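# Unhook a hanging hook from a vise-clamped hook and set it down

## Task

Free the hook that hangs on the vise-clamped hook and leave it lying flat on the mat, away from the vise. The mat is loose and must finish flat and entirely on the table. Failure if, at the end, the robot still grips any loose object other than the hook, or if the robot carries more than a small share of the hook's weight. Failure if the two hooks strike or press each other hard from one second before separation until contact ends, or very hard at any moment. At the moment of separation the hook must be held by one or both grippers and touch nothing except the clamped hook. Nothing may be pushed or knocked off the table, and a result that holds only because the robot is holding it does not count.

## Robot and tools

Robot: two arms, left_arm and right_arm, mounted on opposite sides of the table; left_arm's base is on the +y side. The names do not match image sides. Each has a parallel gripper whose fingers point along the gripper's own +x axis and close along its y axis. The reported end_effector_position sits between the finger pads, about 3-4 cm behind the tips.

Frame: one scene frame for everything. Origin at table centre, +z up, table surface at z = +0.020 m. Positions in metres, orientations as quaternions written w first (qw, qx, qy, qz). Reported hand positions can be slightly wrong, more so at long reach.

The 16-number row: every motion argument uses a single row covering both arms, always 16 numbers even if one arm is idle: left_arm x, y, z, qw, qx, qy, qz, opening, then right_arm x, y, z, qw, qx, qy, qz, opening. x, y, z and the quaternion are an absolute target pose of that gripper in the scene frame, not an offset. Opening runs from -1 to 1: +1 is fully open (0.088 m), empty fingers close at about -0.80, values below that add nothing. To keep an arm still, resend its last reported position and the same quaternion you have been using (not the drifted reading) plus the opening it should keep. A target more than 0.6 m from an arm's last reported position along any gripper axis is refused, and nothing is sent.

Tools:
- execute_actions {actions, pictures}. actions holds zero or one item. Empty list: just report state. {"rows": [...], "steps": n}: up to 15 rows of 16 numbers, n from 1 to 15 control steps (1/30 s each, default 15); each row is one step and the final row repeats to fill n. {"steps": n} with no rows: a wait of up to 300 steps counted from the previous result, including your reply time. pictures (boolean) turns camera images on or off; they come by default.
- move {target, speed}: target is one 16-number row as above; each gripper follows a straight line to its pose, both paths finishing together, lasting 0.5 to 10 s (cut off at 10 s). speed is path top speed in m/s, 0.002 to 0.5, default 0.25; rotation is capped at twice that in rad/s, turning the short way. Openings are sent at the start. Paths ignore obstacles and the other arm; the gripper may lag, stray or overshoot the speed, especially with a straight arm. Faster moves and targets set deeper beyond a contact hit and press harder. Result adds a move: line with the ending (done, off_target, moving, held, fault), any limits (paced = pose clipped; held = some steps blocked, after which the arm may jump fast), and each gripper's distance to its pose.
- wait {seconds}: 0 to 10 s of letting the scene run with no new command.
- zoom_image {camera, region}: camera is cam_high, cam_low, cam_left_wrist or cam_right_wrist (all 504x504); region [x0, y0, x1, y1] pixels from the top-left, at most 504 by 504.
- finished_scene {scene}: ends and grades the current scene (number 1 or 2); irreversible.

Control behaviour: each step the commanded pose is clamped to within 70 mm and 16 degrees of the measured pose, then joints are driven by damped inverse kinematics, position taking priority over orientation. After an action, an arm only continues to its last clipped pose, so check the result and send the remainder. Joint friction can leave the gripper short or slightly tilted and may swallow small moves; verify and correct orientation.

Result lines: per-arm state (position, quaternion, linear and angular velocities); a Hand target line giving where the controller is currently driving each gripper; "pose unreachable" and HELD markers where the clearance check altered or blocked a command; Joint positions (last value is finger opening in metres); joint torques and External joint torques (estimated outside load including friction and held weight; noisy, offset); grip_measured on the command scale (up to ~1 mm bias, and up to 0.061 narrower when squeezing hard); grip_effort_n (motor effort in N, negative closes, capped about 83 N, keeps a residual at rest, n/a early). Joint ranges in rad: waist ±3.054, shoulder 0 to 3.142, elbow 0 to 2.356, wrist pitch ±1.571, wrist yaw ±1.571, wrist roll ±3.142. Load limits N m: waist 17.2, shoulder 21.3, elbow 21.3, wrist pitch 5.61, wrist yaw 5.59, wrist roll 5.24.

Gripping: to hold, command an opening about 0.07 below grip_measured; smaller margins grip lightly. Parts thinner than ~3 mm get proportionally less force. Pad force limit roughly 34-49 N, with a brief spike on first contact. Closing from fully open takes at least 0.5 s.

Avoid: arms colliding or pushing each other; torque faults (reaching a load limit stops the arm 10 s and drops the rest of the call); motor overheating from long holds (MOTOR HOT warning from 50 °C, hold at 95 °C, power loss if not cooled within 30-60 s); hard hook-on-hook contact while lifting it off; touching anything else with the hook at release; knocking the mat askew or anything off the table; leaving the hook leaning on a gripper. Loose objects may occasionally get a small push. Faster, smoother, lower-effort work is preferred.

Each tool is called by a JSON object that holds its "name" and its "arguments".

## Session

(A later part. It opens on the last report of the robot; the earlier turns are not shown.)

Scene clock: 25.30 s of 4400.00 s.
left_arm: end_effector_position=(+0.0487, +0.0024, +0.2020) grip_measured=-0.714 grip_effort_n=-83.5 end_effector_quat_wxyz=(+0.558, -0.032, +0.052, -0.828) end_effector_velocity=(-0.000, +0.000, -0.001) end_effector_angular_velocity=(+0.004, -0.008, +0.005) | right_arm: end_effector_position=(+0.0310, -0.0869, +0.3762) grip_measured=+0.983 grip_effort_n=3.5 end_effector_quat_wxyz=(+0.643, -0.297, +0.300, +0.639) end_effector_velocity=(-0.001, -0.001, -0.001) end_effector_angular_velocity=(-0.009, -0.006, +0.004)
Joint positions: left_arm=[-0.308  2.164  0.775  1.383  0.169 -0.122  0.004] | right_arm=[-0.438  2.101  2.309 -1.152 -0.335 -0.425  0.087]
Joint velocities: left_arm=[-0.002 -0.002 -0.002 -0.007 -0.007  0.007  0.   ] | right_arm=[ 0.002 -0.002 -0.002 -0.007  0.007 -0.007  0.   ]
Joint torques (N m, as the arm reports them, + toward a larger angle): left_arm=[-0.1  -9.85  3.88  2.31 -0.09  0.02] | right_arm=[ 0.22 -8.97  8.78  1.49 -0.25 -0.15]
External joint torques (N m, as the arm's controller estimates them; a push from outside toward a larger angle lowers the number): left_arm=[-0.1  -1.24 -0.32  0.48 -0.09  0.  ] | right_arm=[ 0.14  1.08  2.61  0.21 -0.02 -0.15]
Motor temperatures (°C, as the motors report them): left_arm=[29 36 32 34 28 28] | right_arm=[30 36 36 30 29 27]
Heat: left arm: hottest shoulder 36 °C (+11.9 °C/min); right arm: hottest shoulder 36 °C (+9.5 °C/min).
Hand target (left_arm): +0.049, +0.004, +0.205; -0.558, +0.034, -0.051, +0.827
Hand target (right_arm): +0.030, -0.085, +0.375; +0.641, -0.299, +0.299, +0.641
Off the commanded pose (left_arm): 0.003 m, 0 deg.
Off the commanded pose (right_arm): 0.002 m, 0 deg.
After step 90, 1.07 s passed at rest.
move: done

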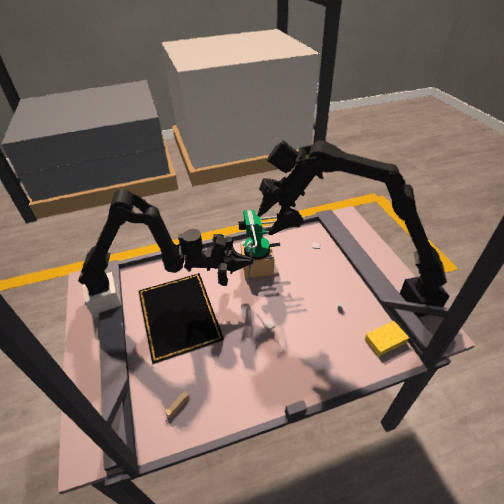

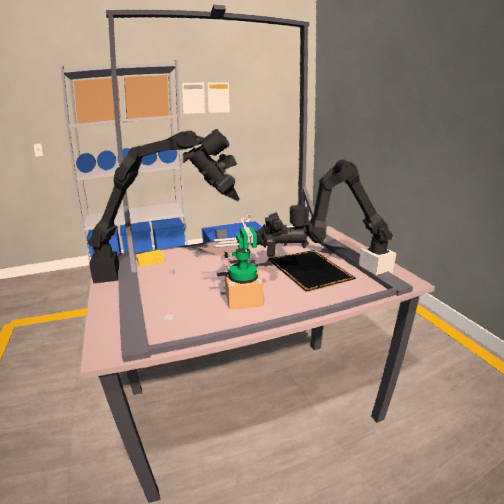

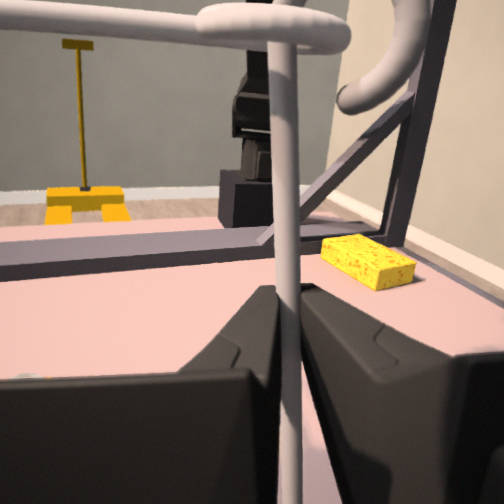

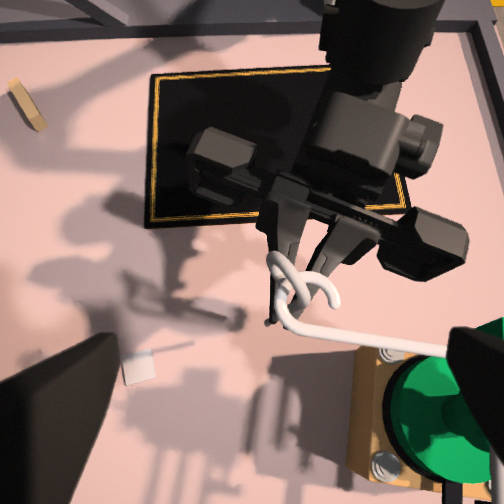

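{"name": "move", "arguments": {"target": [0.0485,0.0065,0.210,0.5581,-0.0341,0.0506,-0.8274,-0.8,0.03,-0.085,0.375,0.641,-0.299,0.299,0.641,1.0], "speed": 0.006}}

{"name": "zoom_image", "arguments": {"camera": "cam_right_wrist", "region": [230, 230, 370, 370]}}

Scene clock: 29.13 s of 4400.00 s.
left_arm: end_effector_position=(+0.0491, +0.0045, +0.2080) grip_measured=-0.714 grip_effort_n=-83.5 end_effector_quat_wxyz=(+0.558, -0.034, +0.051, -0.828) end_effector_velocity=(-0.000, +0.000, -0.004) end_effector_angular_velocity=(+0.024, +0.002, +0.005) | right_arm: end_effector_position=(+0.0310, -0.0869, +0.3762) grip_measured=+0.983 grip_effort_n=3.5 end_effector_quat_wxyz=(+0.643, -0.297, +0.300, +0.639) end_effector_velocity=(-0.001, -0.002, -0.000) end_effector_angular_velocity=(-0.003, +0.004, +0.007)
Joint positions: left_arm=[-0.308  2.139  0.765  1.372  0.169 -0.122  0.004] | right_arm=[-0.438  2.101  2.309 -1.152 -0.335 -0.425  0.087]
Joint velocities: left_arm=[-0.002 -0.002 -0.002 -0.022 -0.007 -0.007 -0.   ] | right_arm=[-0.002 -0.002 -0.002 -0.007 -0.007 -0.007 -0.   ]
Joint torques (N m, as the arm reports them, + toward a larger angle): left_arm=[-0.48 -9.75  3.72  2.06 -0.2   0.04] | right_arm=[ 0.19 -8.97  8.68  1.48 -0.25 -0.12]
External joint torques (N m, as the arm's controller estimates them; a push from outside toward a larger angle lowers the number): left_arm=[-0.47 -1.28 -0.53  0.25 -0.2   0.02] | right_arm=[ 0.18  1.14  2.47  0.19 -0.03 -0.13]
Motor temperatures (°C, as the motors report them): left_arm=[29 37 32 34 28 28] | right_arm=[30 36 36 30 29 27]
Heat: left arm: hottest shoulder 37 °C (+12.4 °C/min); right arm: hottest shoulder 36 °C (+8.2 °C/min).
Hand target (left_arm): +0.048, +0.006, +0.210; -0.558, +0.034, -0.050, +0.828
Hand target (right_arm): +0.030, -0.085, +0.375; +0.641, -0.299, +0.299, +0.641
Off the commanded pose (left_arm): 0.003 m, 0 deg.
Off the commanded pose (right_arm): 0.002 m, 0 deg.
move: done

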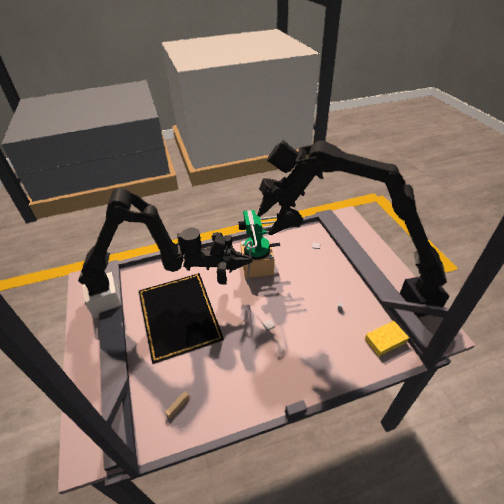

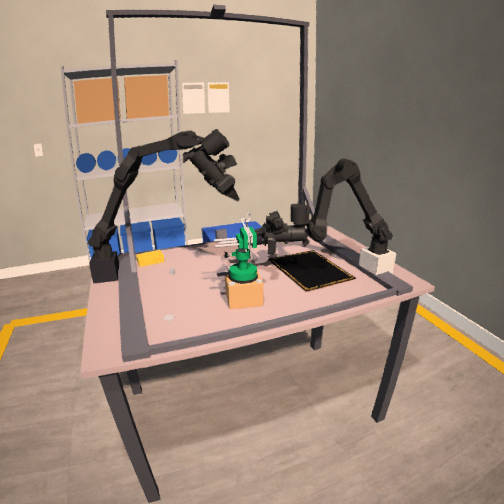

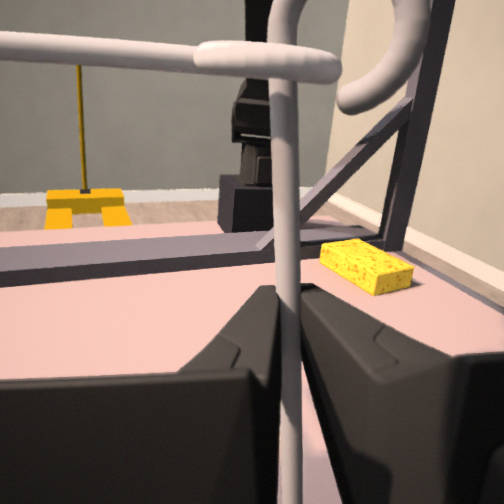

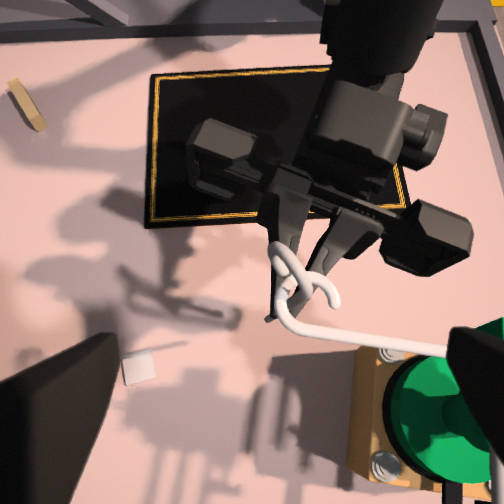

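Region (230, 230, 370, 370) of cam_right_wrist's 504x504 image, scaled by 3.600, with more detail than that image has.

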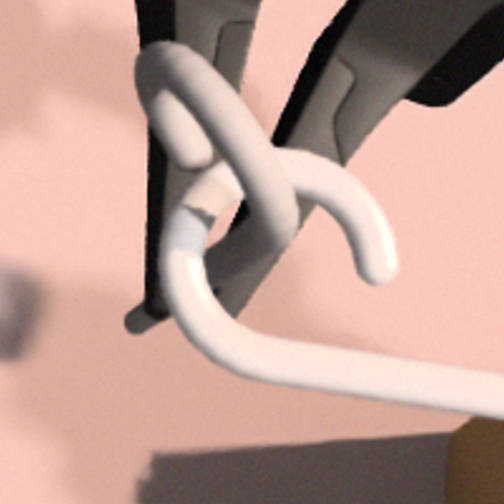

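{"name": "move", "arguments": {"target": [0.0485,0.0065,0.220,0.5581,-0.0341,0.0506,-0.8274,-0.8,0.03,-0.085,0.375,0.641,-0.299,0.299,0.641,1.0], "speed": 0.006}}

{"name": "zoom_image", "arguments": {"camera": "cam_right_wrist", "region": [230, 220, 370, 360]}}

Scene clock: 32.53 s of 4400.00 s.
left_arm: end_effector_position=(+0.0491, +0.0046, +0.2180) grip_measured=-0.714 grip_effort_n=-83.5 end_effector_quat_wxyz=(+0.558, -0.034, +0.051, -0.828) end_effector_velocity=(+0.000, +0.000, -0.002) end_effector_angular_velocity=(+0.019, +0.003, +0.005) | right_arm: end_effector_position=(+0.0310, -0.0869, +0.3762) grip_measured=+0.983 grip_effort_n=3.5 end_effector_quat_wxyz=(+0.643, -0.297, +0.300, +0.639) end_effector_velocity=(-0.001, -0.002, -0.000) end_effector_angular_velocity=(-0.003, +0.004, +0.007)
Joint positions: left_arm=[-0.308  2.098  0.765  1.332  0.169 -0.122  0.004] | right_arm=[-0.438  2.101  2.309 -1.152 -0.335 -0.425  0.087]
Joint velocities: left_arm=[-0.002 -0.007 -0.002 -0.022 -0.007 -0.007 -0.   ] | right_arm=[-0.002 -0.002 -0.002 -0.007 -0.007 -0.007  0.   ]
Joint torques (N m, as the arm reports them, + toward a larger angle): left_arm=[-0.42 -9.57  4.08  2.04 -0.2   0.02] | right_arm=[ 0.22 -8.89  8.68  1.49 -0.23 -0.12]
External joint torques (N m, as the arm's controller estimates them; a push from outside toward a larger angle lowers the number): left_arm=[-0.44 -1.18 -0.35  0.24 -0.2   0.  ] | right_arm=[ 0.24  1.21  2.48  0.2  -0.02 -0.13]
Motor temperatures (°C, as the motors report them): left_arm=[29 38 32 34 28 28] | right_arm=[30 37 36 30 29 27]
Heat: left arm: hottest shoulder 38 °C (+12.9 °C/min); right arm: hottest shoulder 37 °C (+9.2 °C/min).
Hand target (left_arm): +0.048, +0.006, +0.220; -0.558, +0.034, -0.051, +0.828
Hand target (right_arm): +0.030, -0.085, +0.375; +0.641, -0.299, +0.299, +0.641
Off the commanded pose (left_arm): 0.003 m, 0 deg.
Off the commanded pose (right_arm): 0.002 m, 0 deg.
move: done

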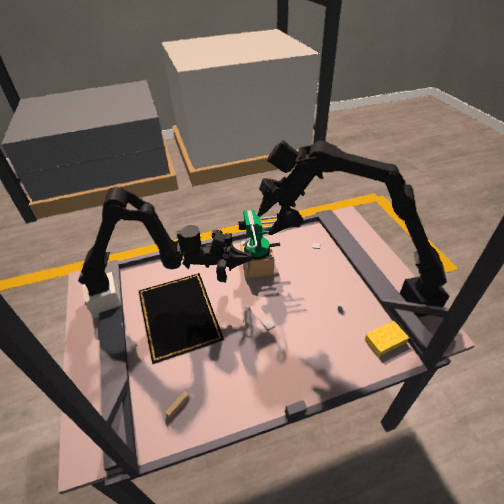

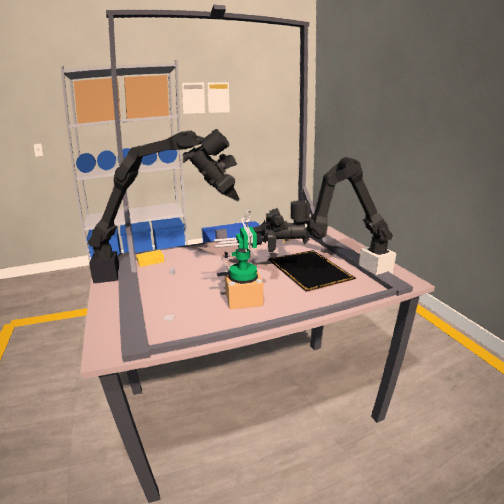

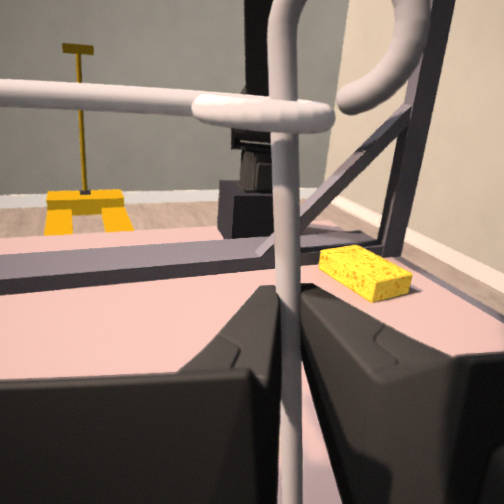

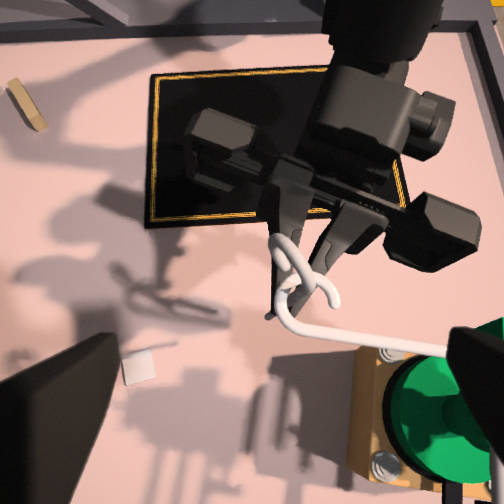

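Region (230, 220, 370, 360) of cam_right_wrist's 504x504 image, scaled by 3.600, with more detail than that image has.

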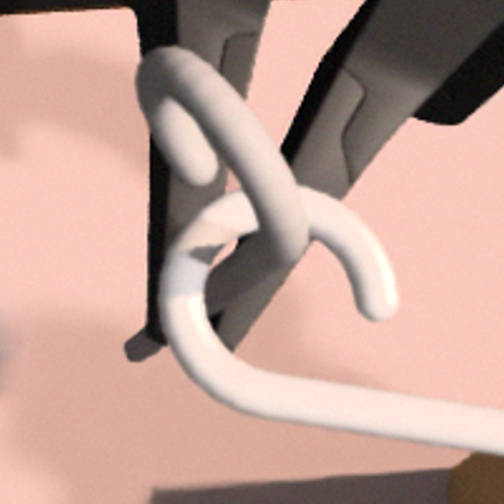

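{"name": "move", "arguments": {"target": [0.0485,0.0050,0.232,0.5581,-0.0341,0.0506,-0.8274,-0.8,0.03,-0.085,0.375,0.641,-0.299,0.299,0.641,1.0], "speed": 0.007}}

{"name": "zoom_image", "arguments": {"camera": "cam_right_wrist", "region": [230, 220, 370, 360]}}

Scene clock: 35.40 s of 4400.00 s.
left_arm: end_effector_position=(+0.0492, +0.0050, +0.2260) grip_measured=-0.714 grip_effort_n=-83.5 end_effector_quat_wxyz=(+0.558, -0.029, +0.055, -0.828) end_effector_velocity=(-0.002, +0.002, -0.004) end_effector_angular_velocity=(+0.024, +0.002, +0.000) | right_arm: end_effector_position=(+0.0310, -0.0869, +0.3762) grip_measured=+0.983 grip_effort_n=3.5 end_effector_quat_wxyz=(+0.643, -0.297, +0.300, +0.639) end_effector_velocity=(+0.001, -0.002, +0.001) end_effector_angular_velocity=(-0.005, -0.018, +0.010)
Joint positions: left_arm=[-0.308  2.056  0.765  1.278  0.169 -0.122  0.004] | right_arm=[-0.438  2.101  2.309 -1.152 -0.335 -0.425  0.087]
Joint velocities: left_arm=[-0.007 -0.007 -0.007 -0.022 -0.007 -0.007 -0.   ] | right_arm=[-0.002 -0.002  0.002 -0.007  0.007 -0.022 -0.   ]
Joint torques (N m, as the arm reports them, + toward a larger angle): left_arm=[-0.33 -9.81  5.28  2.18 -0.13  0.01] | right_arm=[ 0.2  -8.98  8.65  1.52 -0.23 -0.13]
External joint torques (N m, as the arm's controller estimates them; a push from outside toward a larger angle lowers the number): left_arm=[-0.29 -1.45  0.62  0.36 -0.14 -0.01] | right_arm=[ 0.21  1.24  2.37  0.21 -0.02 -0.14]
Motor temperatures (°C, as the motors report them): left_arm=[29 39 32 35 28 28] | right_arm=[30 37 36 30 29 27]
Heat: left arm: hottest shoulder 39 °C (+13.6 °C/min); right arm: hottest shoulder 37 °C (+8.5 °C/min).
Hand target (left_arm): +0.048, +0.005, +0.232; -0.558, +0.034, -0.051, +0.828
Hand target (right_arm): +0.030, -0.085, +0.375; +0.641, -0.299, +0.299, +0.641
Off the commanded pose (left_arm): 0.006 m, 1 deg.
Off the commanded pose (right_arm): 0.002 m, 0 deg.
move: done

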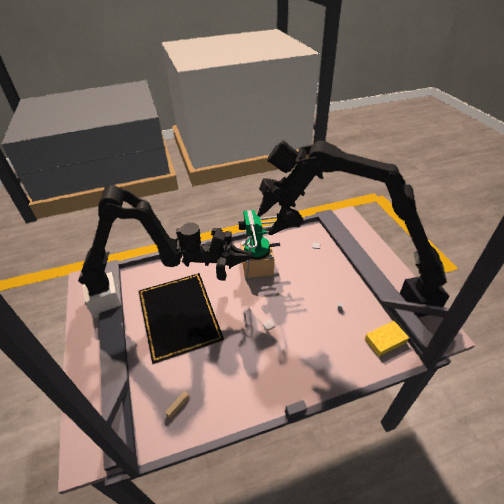

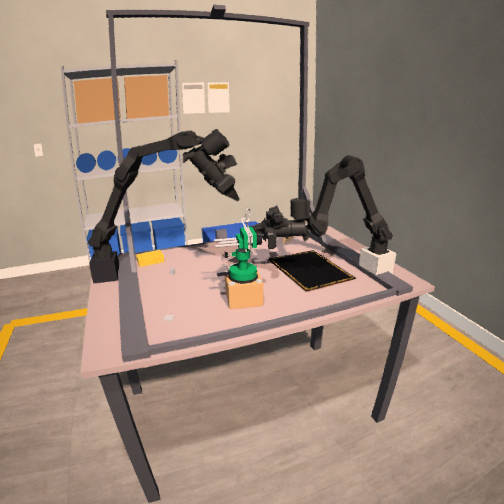

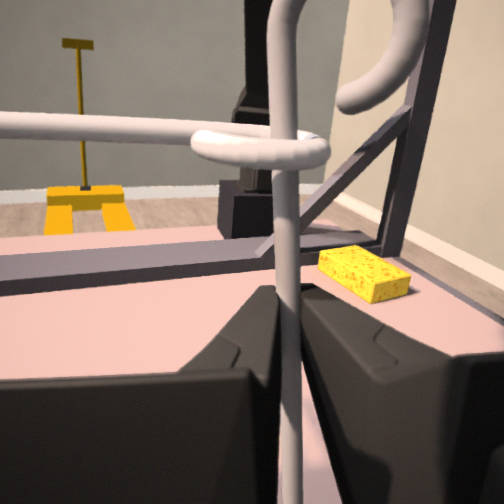

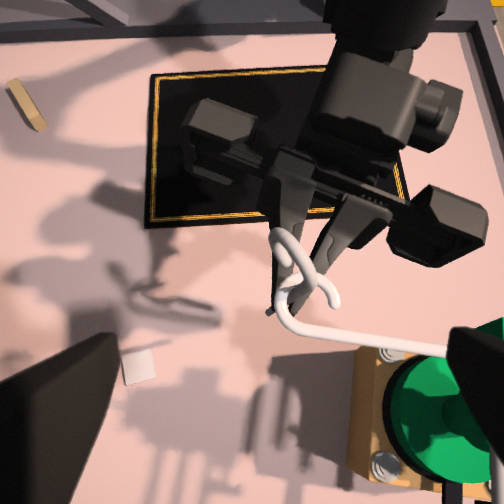

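Region (230, 220, 370, 360) of cam_right_wrist's 504x504 image, scaled by 3.600, with more detail than that image has.

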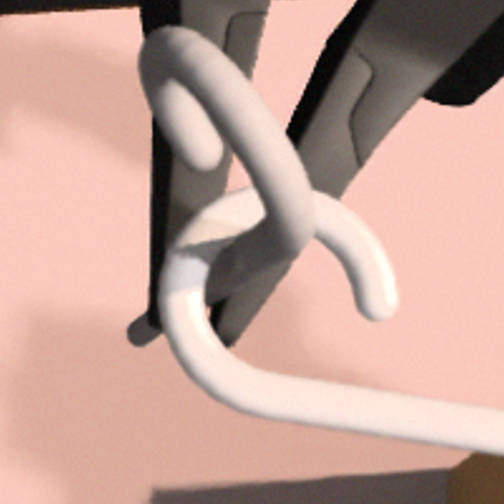

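{"name": "move", "arguments": {"target": [0.0485,-0.003,0.232,0.6549,-0.04005,0.04607,-0.7533,-0.8,0.03,-0.085,0.375,0.641,-0.299,0.299,0.641,1.0], "speed": 0.03}}

{"name": "zoom_image", "arguments": {"camera": "cam_right_wrist", "region": [230, 220, 370, 360]}}

Scene clock: 42.40 s of 4400.00 s.
left_arm: end_effector_position=(+0.0501, -0.0020, +0.2327) grip_measured=-0.714 grip_effort_n=-83.5 end_effector_quat_wxyz=(+0.654, -0.039, +0.046, -0.754) end_effector_velocity=(+0.002, +0.000, -0.007) end_effector_angular_velocity=(+0.027, -0.001, +0.020) | right_arm: end_effector_position=(+0.0310, -0.0869, +0.3762) grip_measured=+0.983 grip_effort_n=4.0 end_effector_quat_wxyz=(+0.643, -0.297, +0.300, +0.639) end_effector_velocity=(+0.001, -0.003, +0.001) end_effector_angular_velocity=(-0.005, -0.009, -0.001)
Joint positions: left_arm=[-0.408  2.056  0.795  1.259 -0.175 -0.122  0.004] | right_arm=[-0.438  2.101  2.309 -1.152 -0.335 -0.425  0.087]
Joint velocities: left_arm=[-0.002  0.002 -0.002 -0.022 -0.022 -0.007 -0.   ] | right_arm=[-0.002 -0.007 -0.002 -0.007  0.007 -0.007 -0.   ]
Joint torques (N m, as the arm reports them, + toward a larger angle): left_arm=[-0.48 -7.85  6.13  2.05 -0.24  0.04] | right_arm=[ 0.27 -9.    8.73  1.45 -0.25 -0.11]
External joint torques (N m, as the arm's controller estimates them; a push from outside toward a larger angle lowers the number): left_arm=[-0.48  0.62  1.34  0.24 -0.24  0.02] | right_arm=[ 0.3   1.12  2.52  0.17 -0.04 -0.11]
Motor temperatures (°C, as the motors report them): left_arm=[29 40 33 35 28 28] | right_arm=[30 38 37 31 29 27]
Heat: left arm: hottest shoulder 40 °C (+12.7 °C/min); right arm: hottest shoulder 38 °C (+8.5 °C/min).
Hand target (left_arm): +0.049, -0.003, +0.232; +0.655, -0.039, +0.046, -0.753
Hand target (right_arm): +0.030, -0.085, +0.375; +0.641, -0.299, +0.299, +0.641
Off the commanded pose (left_arm): 0.002 m, 0 deg.
Off the commanded pose (right_arm): 0.002 m, 0 deg.
move: done

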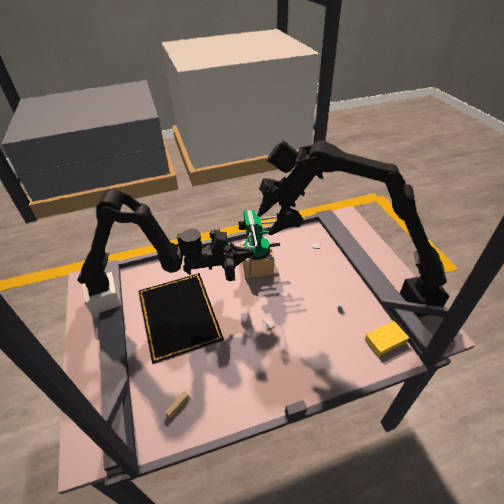

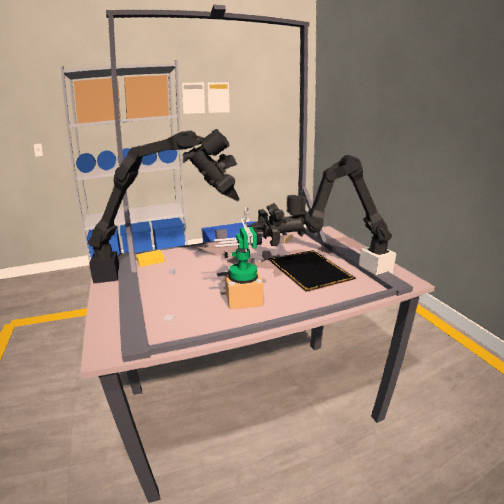

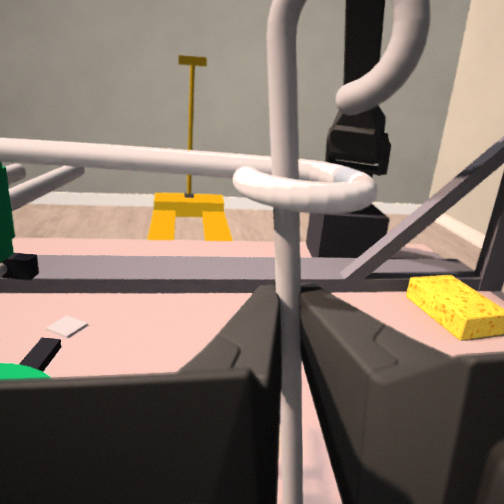

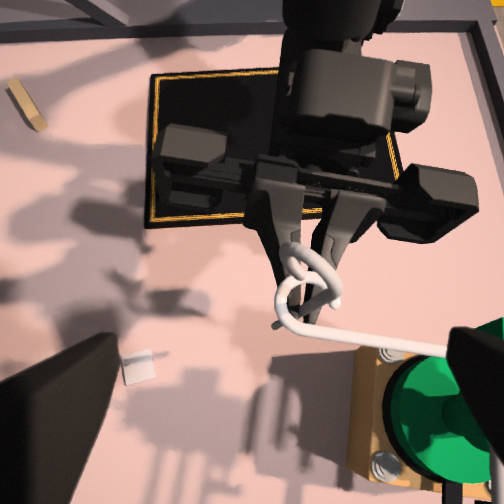

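Region (230, 220, 370, 360) of cam_right_wrist's 504x504 image, scaled by 3.600, with more detail than that image has.

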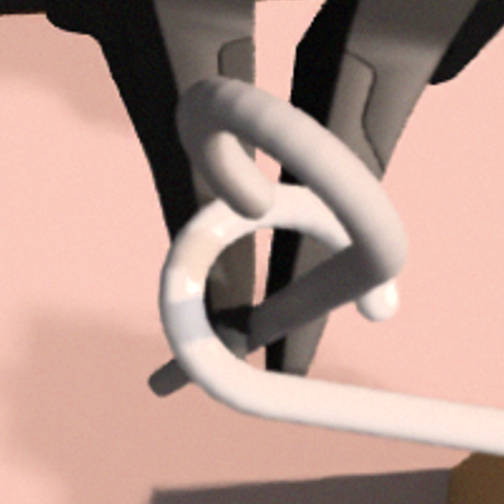

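{"name": "move", "arguments": {"target": [0.0485,-0.003,0.232,0.6549,-0.04005,0.04607,-0.7533,-0.8,-0.09,-0.024,0.345,0.962,0.023,0.258,-0.084,-0.2], "speed": 0.25}}

Scene clock: 47.73 s of 4400.00 s.
left_arm: end_effector_position=(+0.0501, -0.0020, +0.2327) grip_measured=-0.714 grip_effort_n=-83.5 end_effector_quat_wxyz=(+0.655, -0.039, +0.046, -0.754) end_effector_velocity=(-0.000, -0.000, +0.000) end_effector_angular_velocity=(+0.003, +0.006, +0.005) | right_arm: end_effector_position=(-0.0890, -0.0278, +0.3498) grip_measured=-0.197 grip_effort_n=-11.4 end_effector_quat_wxyz=(+0.973, +0.070, +0.185, +0.119) end_effector_velocity=(+0.002, -0.002, +0.001) end_effector_angular_velocity=(-0.000, -0.005, -0.008)
Joint positions: left_arm=[-0.408  2.056  0.795  1.259 -0.176 -0.122  0.004] | right_arm=[ 0.183  2.332  2.335 -1.08   1.17   1.236  0.029]
Joint velocities: left_arm=[-0.002 -0.002  0.002 -0.007 -0.007 -0.007 -0.   ] | right_arm=[-0.002 -0.002 -0.002 -0.007  0.007  0.007 -0.   ]
Joint torques (N m, as the arm reports them, + toward a larger angle): left_arm=[-0.41 -7.89  5.93  2.24 -0.21  0.02] | right_arm=[ 0.23 -9.41  9.52  1.23  0.57  0.2 ]
External joint torques (N m, as the arm's controller estimates them; a push from outside toward a larger angle lowers the number): left_arm=[-0.4   0.59  1.1   0.43 -0.21  0.01] | right_arm=[ 0.15  2.08  3.33  0.35 -0.04  0.21]
Motor temperatures (°C, as the motors report them): left_arm=[29 40 33 36 28 28] | right_arm=[30 39 37 31 29 27]
Heat: left arm: hottest shoulder 40 °C (+11.3 °C/min); right arm: hottest shoulder 39 °C (+8.8 °C/min).
Hand target (left_arm): +0.048, -0.003, +0.232; +0.655, -0.040, +0.046, -0.753
Hand target (right_arm): -0.090, -0.025, +0.346; +0.973, +0.072, +0.184, +0.119
Off the commanded pose (left_arm): 0.002 m, 0 deg.
Off the commanded pose (right_arm): 0.006 m, 25 deg; orientation clipped at the last step of the last action.
joint sent to its limit (right arm) — the command would take joint 3 (elbow) past its upper limit, so that joint was sent only as far as its limit.
move: off_target (right_arm); limits=paced

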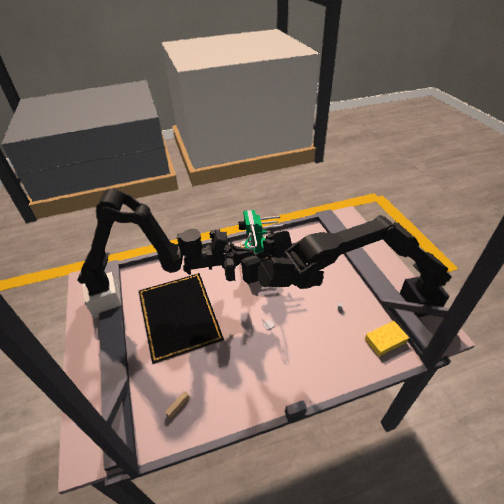

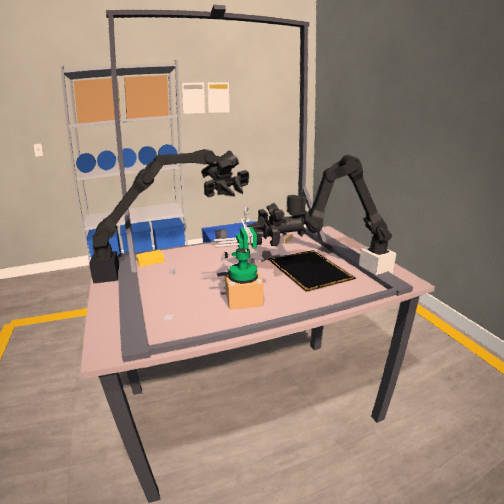

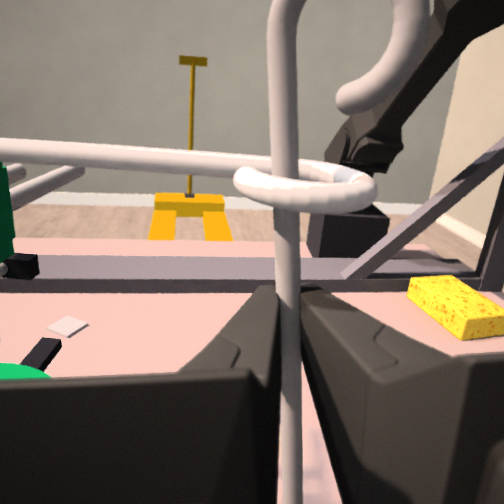

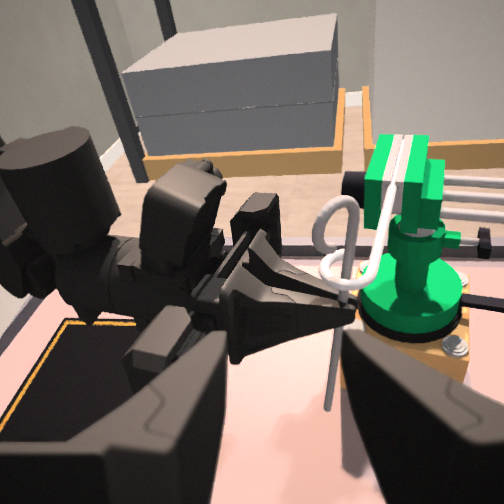

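{"name": "zoom_image", "arguments": {"camera": "cam_right_wrist", "region": [305, 225, 395, 315]}}

Region (305, 225, 395, 315) of cam_right_wrist's 504x504 image, scaled by 5.600, with more detail than that image has.

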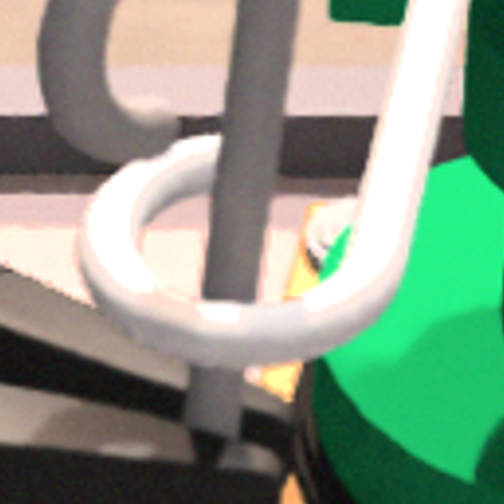

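{"name": "move", "arguments": {"target": [0.0478,-0.009,0.232,0.6549,-0.04005,0.04607,-0.7533,-0.8,-0.09,-0.025,0.346,0.973,0.072,0.184,0.119,-0.2], "speed": 0.005}}

{"name": "zoom_image", "arguments": {"camera": "cam_right_wrist", "region": [305, 225, 395, 315]}}

Scene clock: 51.67 s of 4400.00 s.
left_arm: end_effector_position=(+0.0484, -0.0071, +0.2353) grip_measured=-0.714 grip_effort_n=-83.5 end_effector_quat_wxyz=(+0.654, -0.042, +0.045, -0.754) end_effector_velocity=(-0.000, -0.000, -0.005) end_effector_angular_velocity=(+0.022, +0.000, +0.005) | right_arm: end_effector_position=(-0.0889, -0.0271, +0.3502) grip_measured=-0.197 grip_effort_n=-11.4 end_effector_quat_wxyz=(+0.973, +0.074, +0.184, +0.119) end_effector_velocity=(+0.001, -0.003, -0.002) end_effector_angular_velocity=(-0.029, +0.003, +0.004)
Joint positions: left_arm=[-0.408  2.064  0.82   1.249 -0.176 -0.122  0.004] | right_arm=[ 0.183  2.333  2.335 -1.074  1.172  1.238  0.029]
Joint velocities: left_arm=[-0.002  0.002  0.002 -0.022 -0.007 -0.007  0.   ] | right_arm=[-0.002 -0.002 -0.002 -0.022 -0.007 -0.007  0.   ]
Joint torques (N m, as the arm reports them, + toward a larger angle): left_arm=[-0.18 -7.42  6.2   2.06 -0.07  0.02] | right_arm=[ 0.15 -9.81  8.15  1.27  0.61  0.11]
External joint torques (N m, as the arm's controller estimates them; a push from outside toward a larger angle lowers the number): left_arm=[-0.2   1.16  1.33  0.26 -0.07  0.  ] | right_arm=[0.15 1.69 1.95 0.38 0.01 0.12]
Motor temperatures (°C, as the motors report them): left_arm=[29 40 33 36 28 28] | right_arm=[30 39 37 31 29 27]
Heat: left arm: hottest shoulder 40 °C (+10.5 °C/min); right arm: hottest shoulder 39 °C (+8.1 °C/min).
Hand target (left_arm): +0.048, -0.009, +0.232; +0.655, -0.040, +0.046, -0.753
Hand target (right_arm): -0.090, -0.025, +0.346; +0.973, +0.072, +0.184, +0.119
Off the commanded pose (left_arm): 0.004 m, 0 deg.
Off the commanded pose (right_arm): 0.005 m, 0 deg.
move: done

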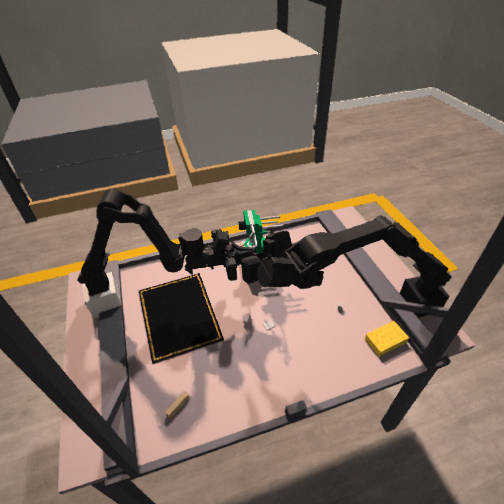

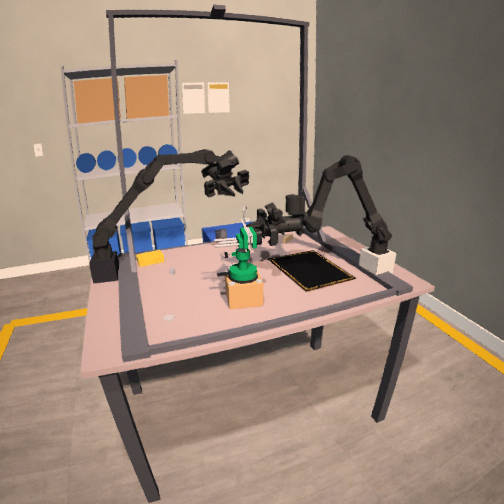

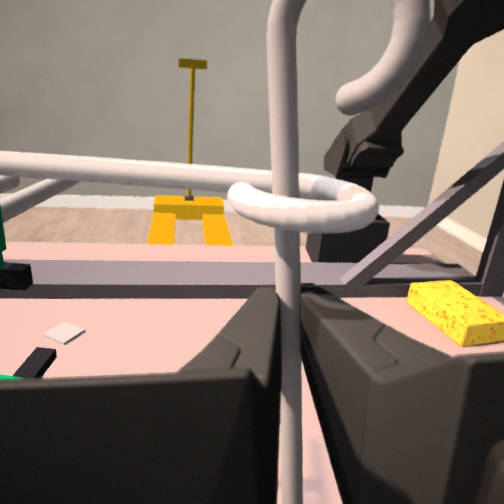

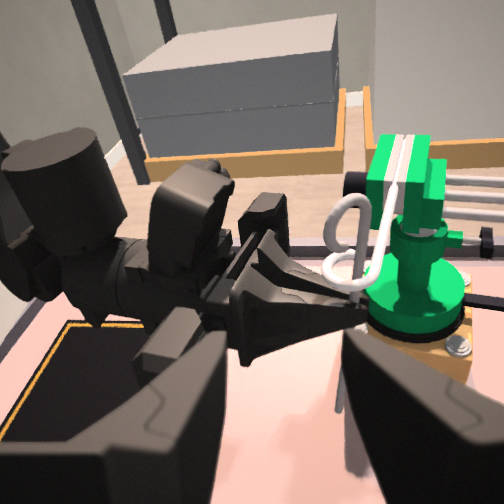

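Region (305, 225, 395, 315) of cam_right_wrist's 504x504 image, scaled by 5.600, with more detail than that image has.

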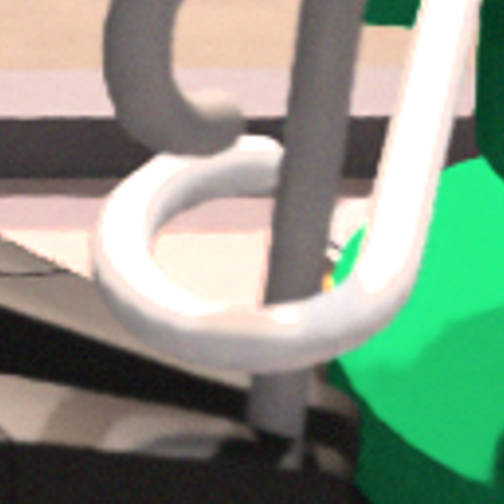

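{"name": "move", "arguments": {"target": [0.0555,-0.0112,0.232,0.6549,-0.04005,0.04607,-0.7533,-0.8,-0.09,-0.025,0.346,0.973,0.072,0.184,0.119,-0.2], "speed": 0.005}}

{"name": "zoom_image", "arguments": {"camera": "cam_right_wrist", "region": [305, 225, 395, 315]}}

Scene clock: 55.20 s of 4400.00 s.
left_arm: end_effector_position=(+0.0549, -0.0093, +0.2353) grip_measured=-0.714 grip_effort_n=-83.5 end_effector_quat_wxyz=(+0.655, -0.042, +0.044, -0.753) end_effector_velocity=(-0.002, +0.001, -0.001) end_effector_angular_velocity=(+0.008, +0.005, -0.010) | right_arm: end_effector_position=(-0.0889, -0.0270, +0.3502) grip_measured=-0.197 grip_effort_n=-11.4 end_effector_quat_wxyz=(+0.973, +0.075, +0.184, +0.119) end_effector_velocity=(-0.001, -0.001, -0.005) end_effector_angular_velocity=(-0.044, +0.025, +0.023)
Joint positions: left_arm=[-0.39   2.064  0.82   1.249 -0.16  -0.122  0.004] | right_arm=[ 0.183  2.333  2.335 -1.073  1.172  1.238  0.029]
Joint velocities: left_arm=[-0.002 -0.002 -0.002 -0.007  0.007 -0.007 -0.   ] | right_arm=[-0.002 -0.002 -0.002 -0.022 -0.037 -0.022 -0.   ]
Joint torques (N m, as the arm reports them, + toward a larger angle): left_arm=[ 0.27 -7.5   6.04  2.06  0.14 -0.01] | right_arm=[ 0.13 -9.87  8.31  1.26  0.61  0.13]
External joint torques (N m, as the arm's controller estimates them; a push from outside toward a larger angle lowers the number): left_arm=[ 0.27  1.11  1.17  0.25  0.14 -0.02] | right_arm=[0.2  1.63 2.11 0.37 0.01 0.13]
Motor temperatures (°C, as the motors report them): left_arm=[29 40 34 36 28 28] | right_arm=[30 40 37 31 29 27]
Heat: left arm: hottest shoulder 40 °C (+9.8 °C/min); right arm: hottest shoulder 40 °C (+8.7 °C/min).
Hand target (left_arm): +0.056, -0.011, +0.232; +0.655, -0.040, +0.046, -0.753
Hand target (right_arm): -0.090, -0.025, +0.346; +0.973, +0.072, +0.184, +0.119
Off the commanded pose (left_arm): 0.004 m, 0 deg.
Off the commanded pose (right_arm): 0.005 m, 0 deg.
move: done

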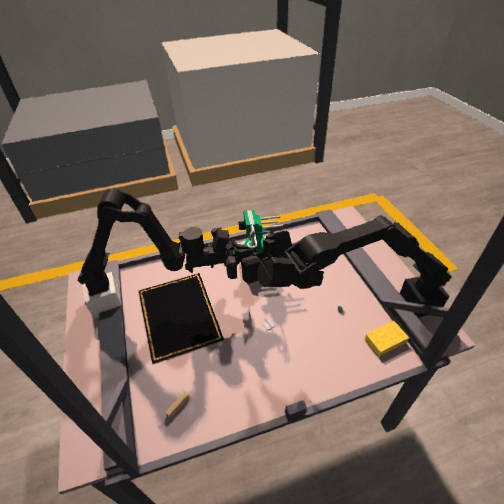

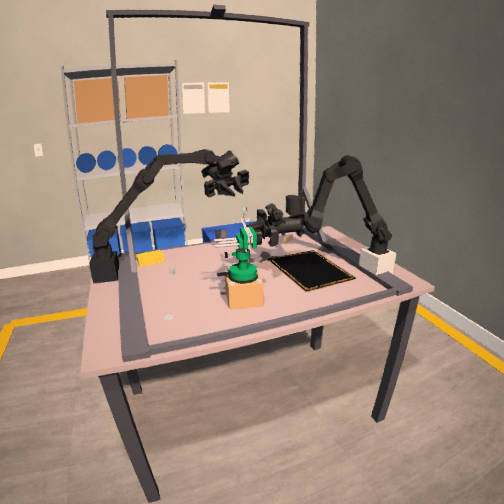

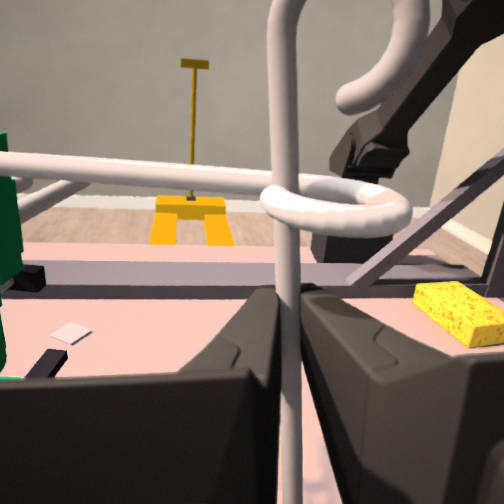

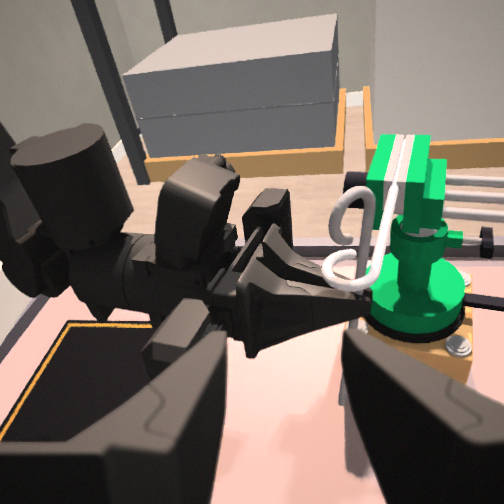

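Region (305, 225, 395, 315) of cam_right_wrist's 504x504 image, scaled by 5.600, with more detail than that image has.

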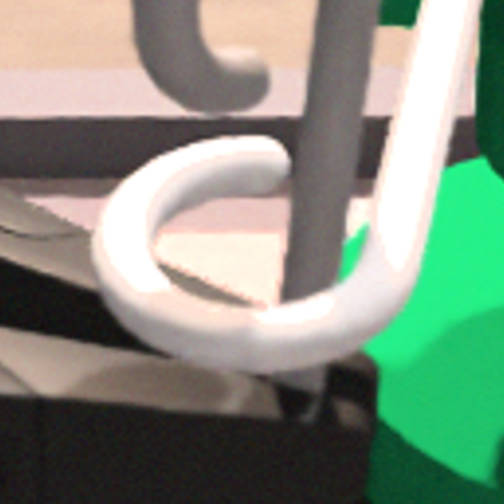

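{"name": "move", "arguments": {"target": [0.0605,-0.0134,0.232,0.6549,-0.04005,0.04607,-0.7533,-0.8,-0.09,-0.025,0.346,0.973,0.072,0.184,0.119,-0.2], "speed": 0.004}}

{"name": "zoom_image", "arguments": {"camera": "cam_right_wrist", "region": [305, 225, 395, 315]}}

Scene clock: 57.90 s of 4400.00 s.
left_arm: end_effector_position=(+0.0599, -0.0111, +0.2353) grip_measured=-0.714 grip_effort_n=-83.5 end_effector_quat_wxyz=(+0.655, -0.042, +0.045, -0.753) end_effector_velocity=(-0.002, +0.001, -0.007) end_effector_angular_velocity=(+0.027, -0.000, -0.000) | right_arm: end_effector_position=(-0.0889, -0.0270, +0.3502) grip_measured=-0.197 grip_effort_n=-11.4 end_effector_quat_wxyz=(+0.973, +0.075, +0.184, +0.119) end_effector_velocity=(+0.001, -0.003, -0.002) end_effector_angular_velocity=(-0.042, -0.001, +0.009)
Joint positions: left_arm=[-0.374  2.064  0.822  1.247 -0.145 -0.122  0.004] | right_arm=[ 0.183  2.333  2.335 -1.073  1.172  1.238  0.029]
Joint velocities: left_arm=[-0.007  0.002 -0.002 -0.022 -0.007 -0.007 -0.   ] | right_arm=[-0.002 -0.002 -0.002 -0.022 -0.007 -0.022 -0.   ]
Joint torques (N m, as the arm reports them, + toward a larger angle): left_arm=[ 0.23 -7.43  6.22  2.07  0.15  0.  ] | right_arm=[ 0.21 -9.81  8.41  1.24  0.57  0.1 ]
External joint torques (N m, as the arm's controller estimates them; a push from outside toward a larger angle lowers the number): left_arm=[ 0.32  1.21  1.31  0.25  0.14 -0.02] | right_arm=[ 0.21  1.78  2.17  0.34 -0.04  0.11]
Motor temperatures (°C, as the motors report them): left_arm=[29 40 34 36 28 28] | right_arm=[30 40 37 31 29 27]
Heat: left arm: hottest shoulder 40 °C (+9.3 °C/min); right arm: hottest shoulder 40 °C (+8.3 °C/min).
Hand target (left_arm): +0.061, -0.013, +0.232; +0.655, -0.040, +0.046, -0.753
Hand target (right_arm): -0.090, -0.025, +0.346; +0.973, +0.072, +0.184, +0.119
Off the commanded pose (left_arm): 0.004 m, 0 deg.
Off the commanded pose (right_arm): 0.005 m, 0 deg.
move: done

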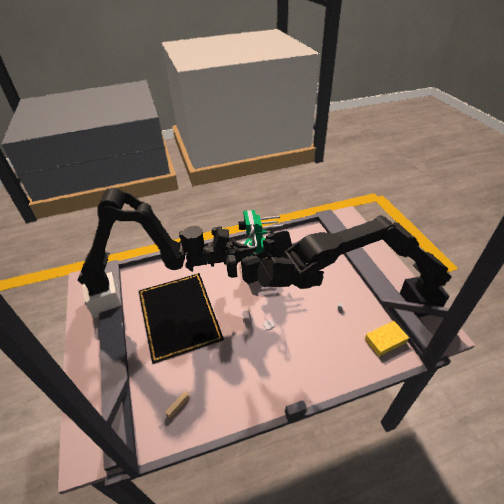

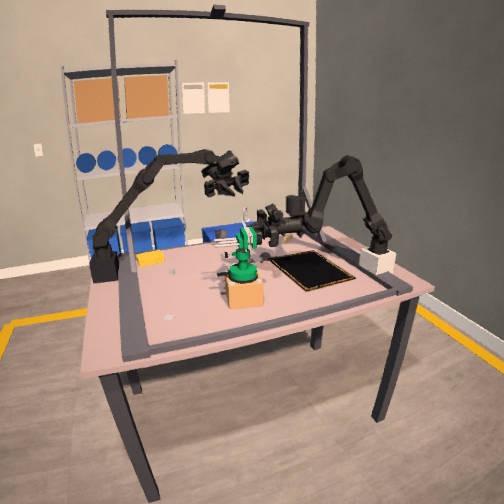

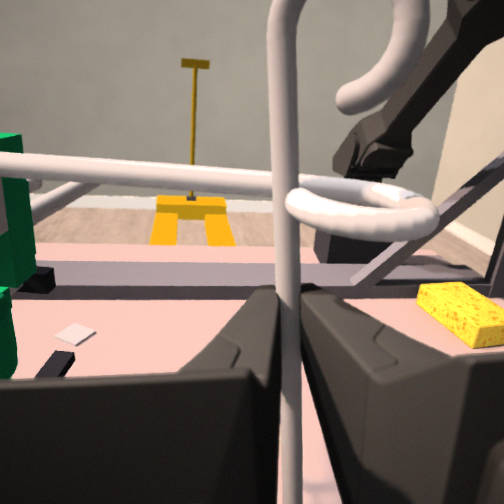

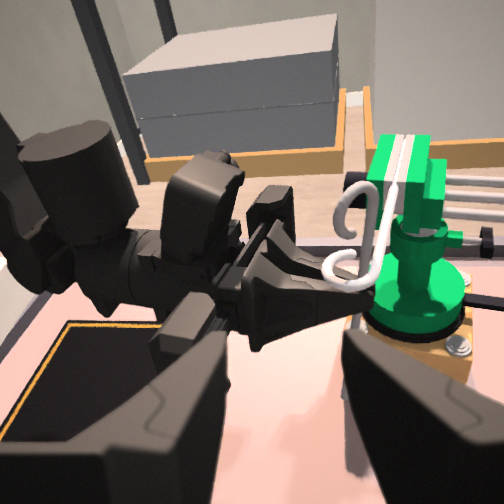

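Region (305, 225, 395, 315) of cam_right_wrist's 504x504 image, scaled by 5.600, with more detail than that image has.

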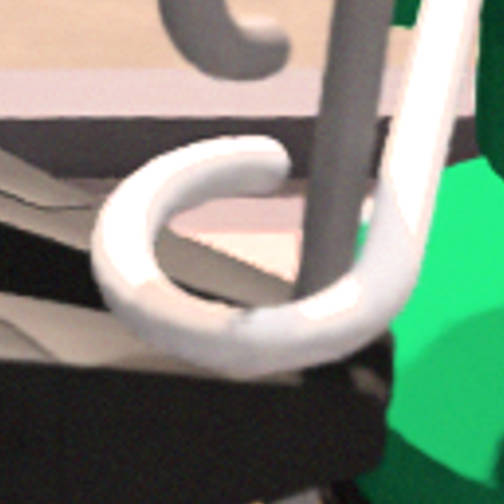

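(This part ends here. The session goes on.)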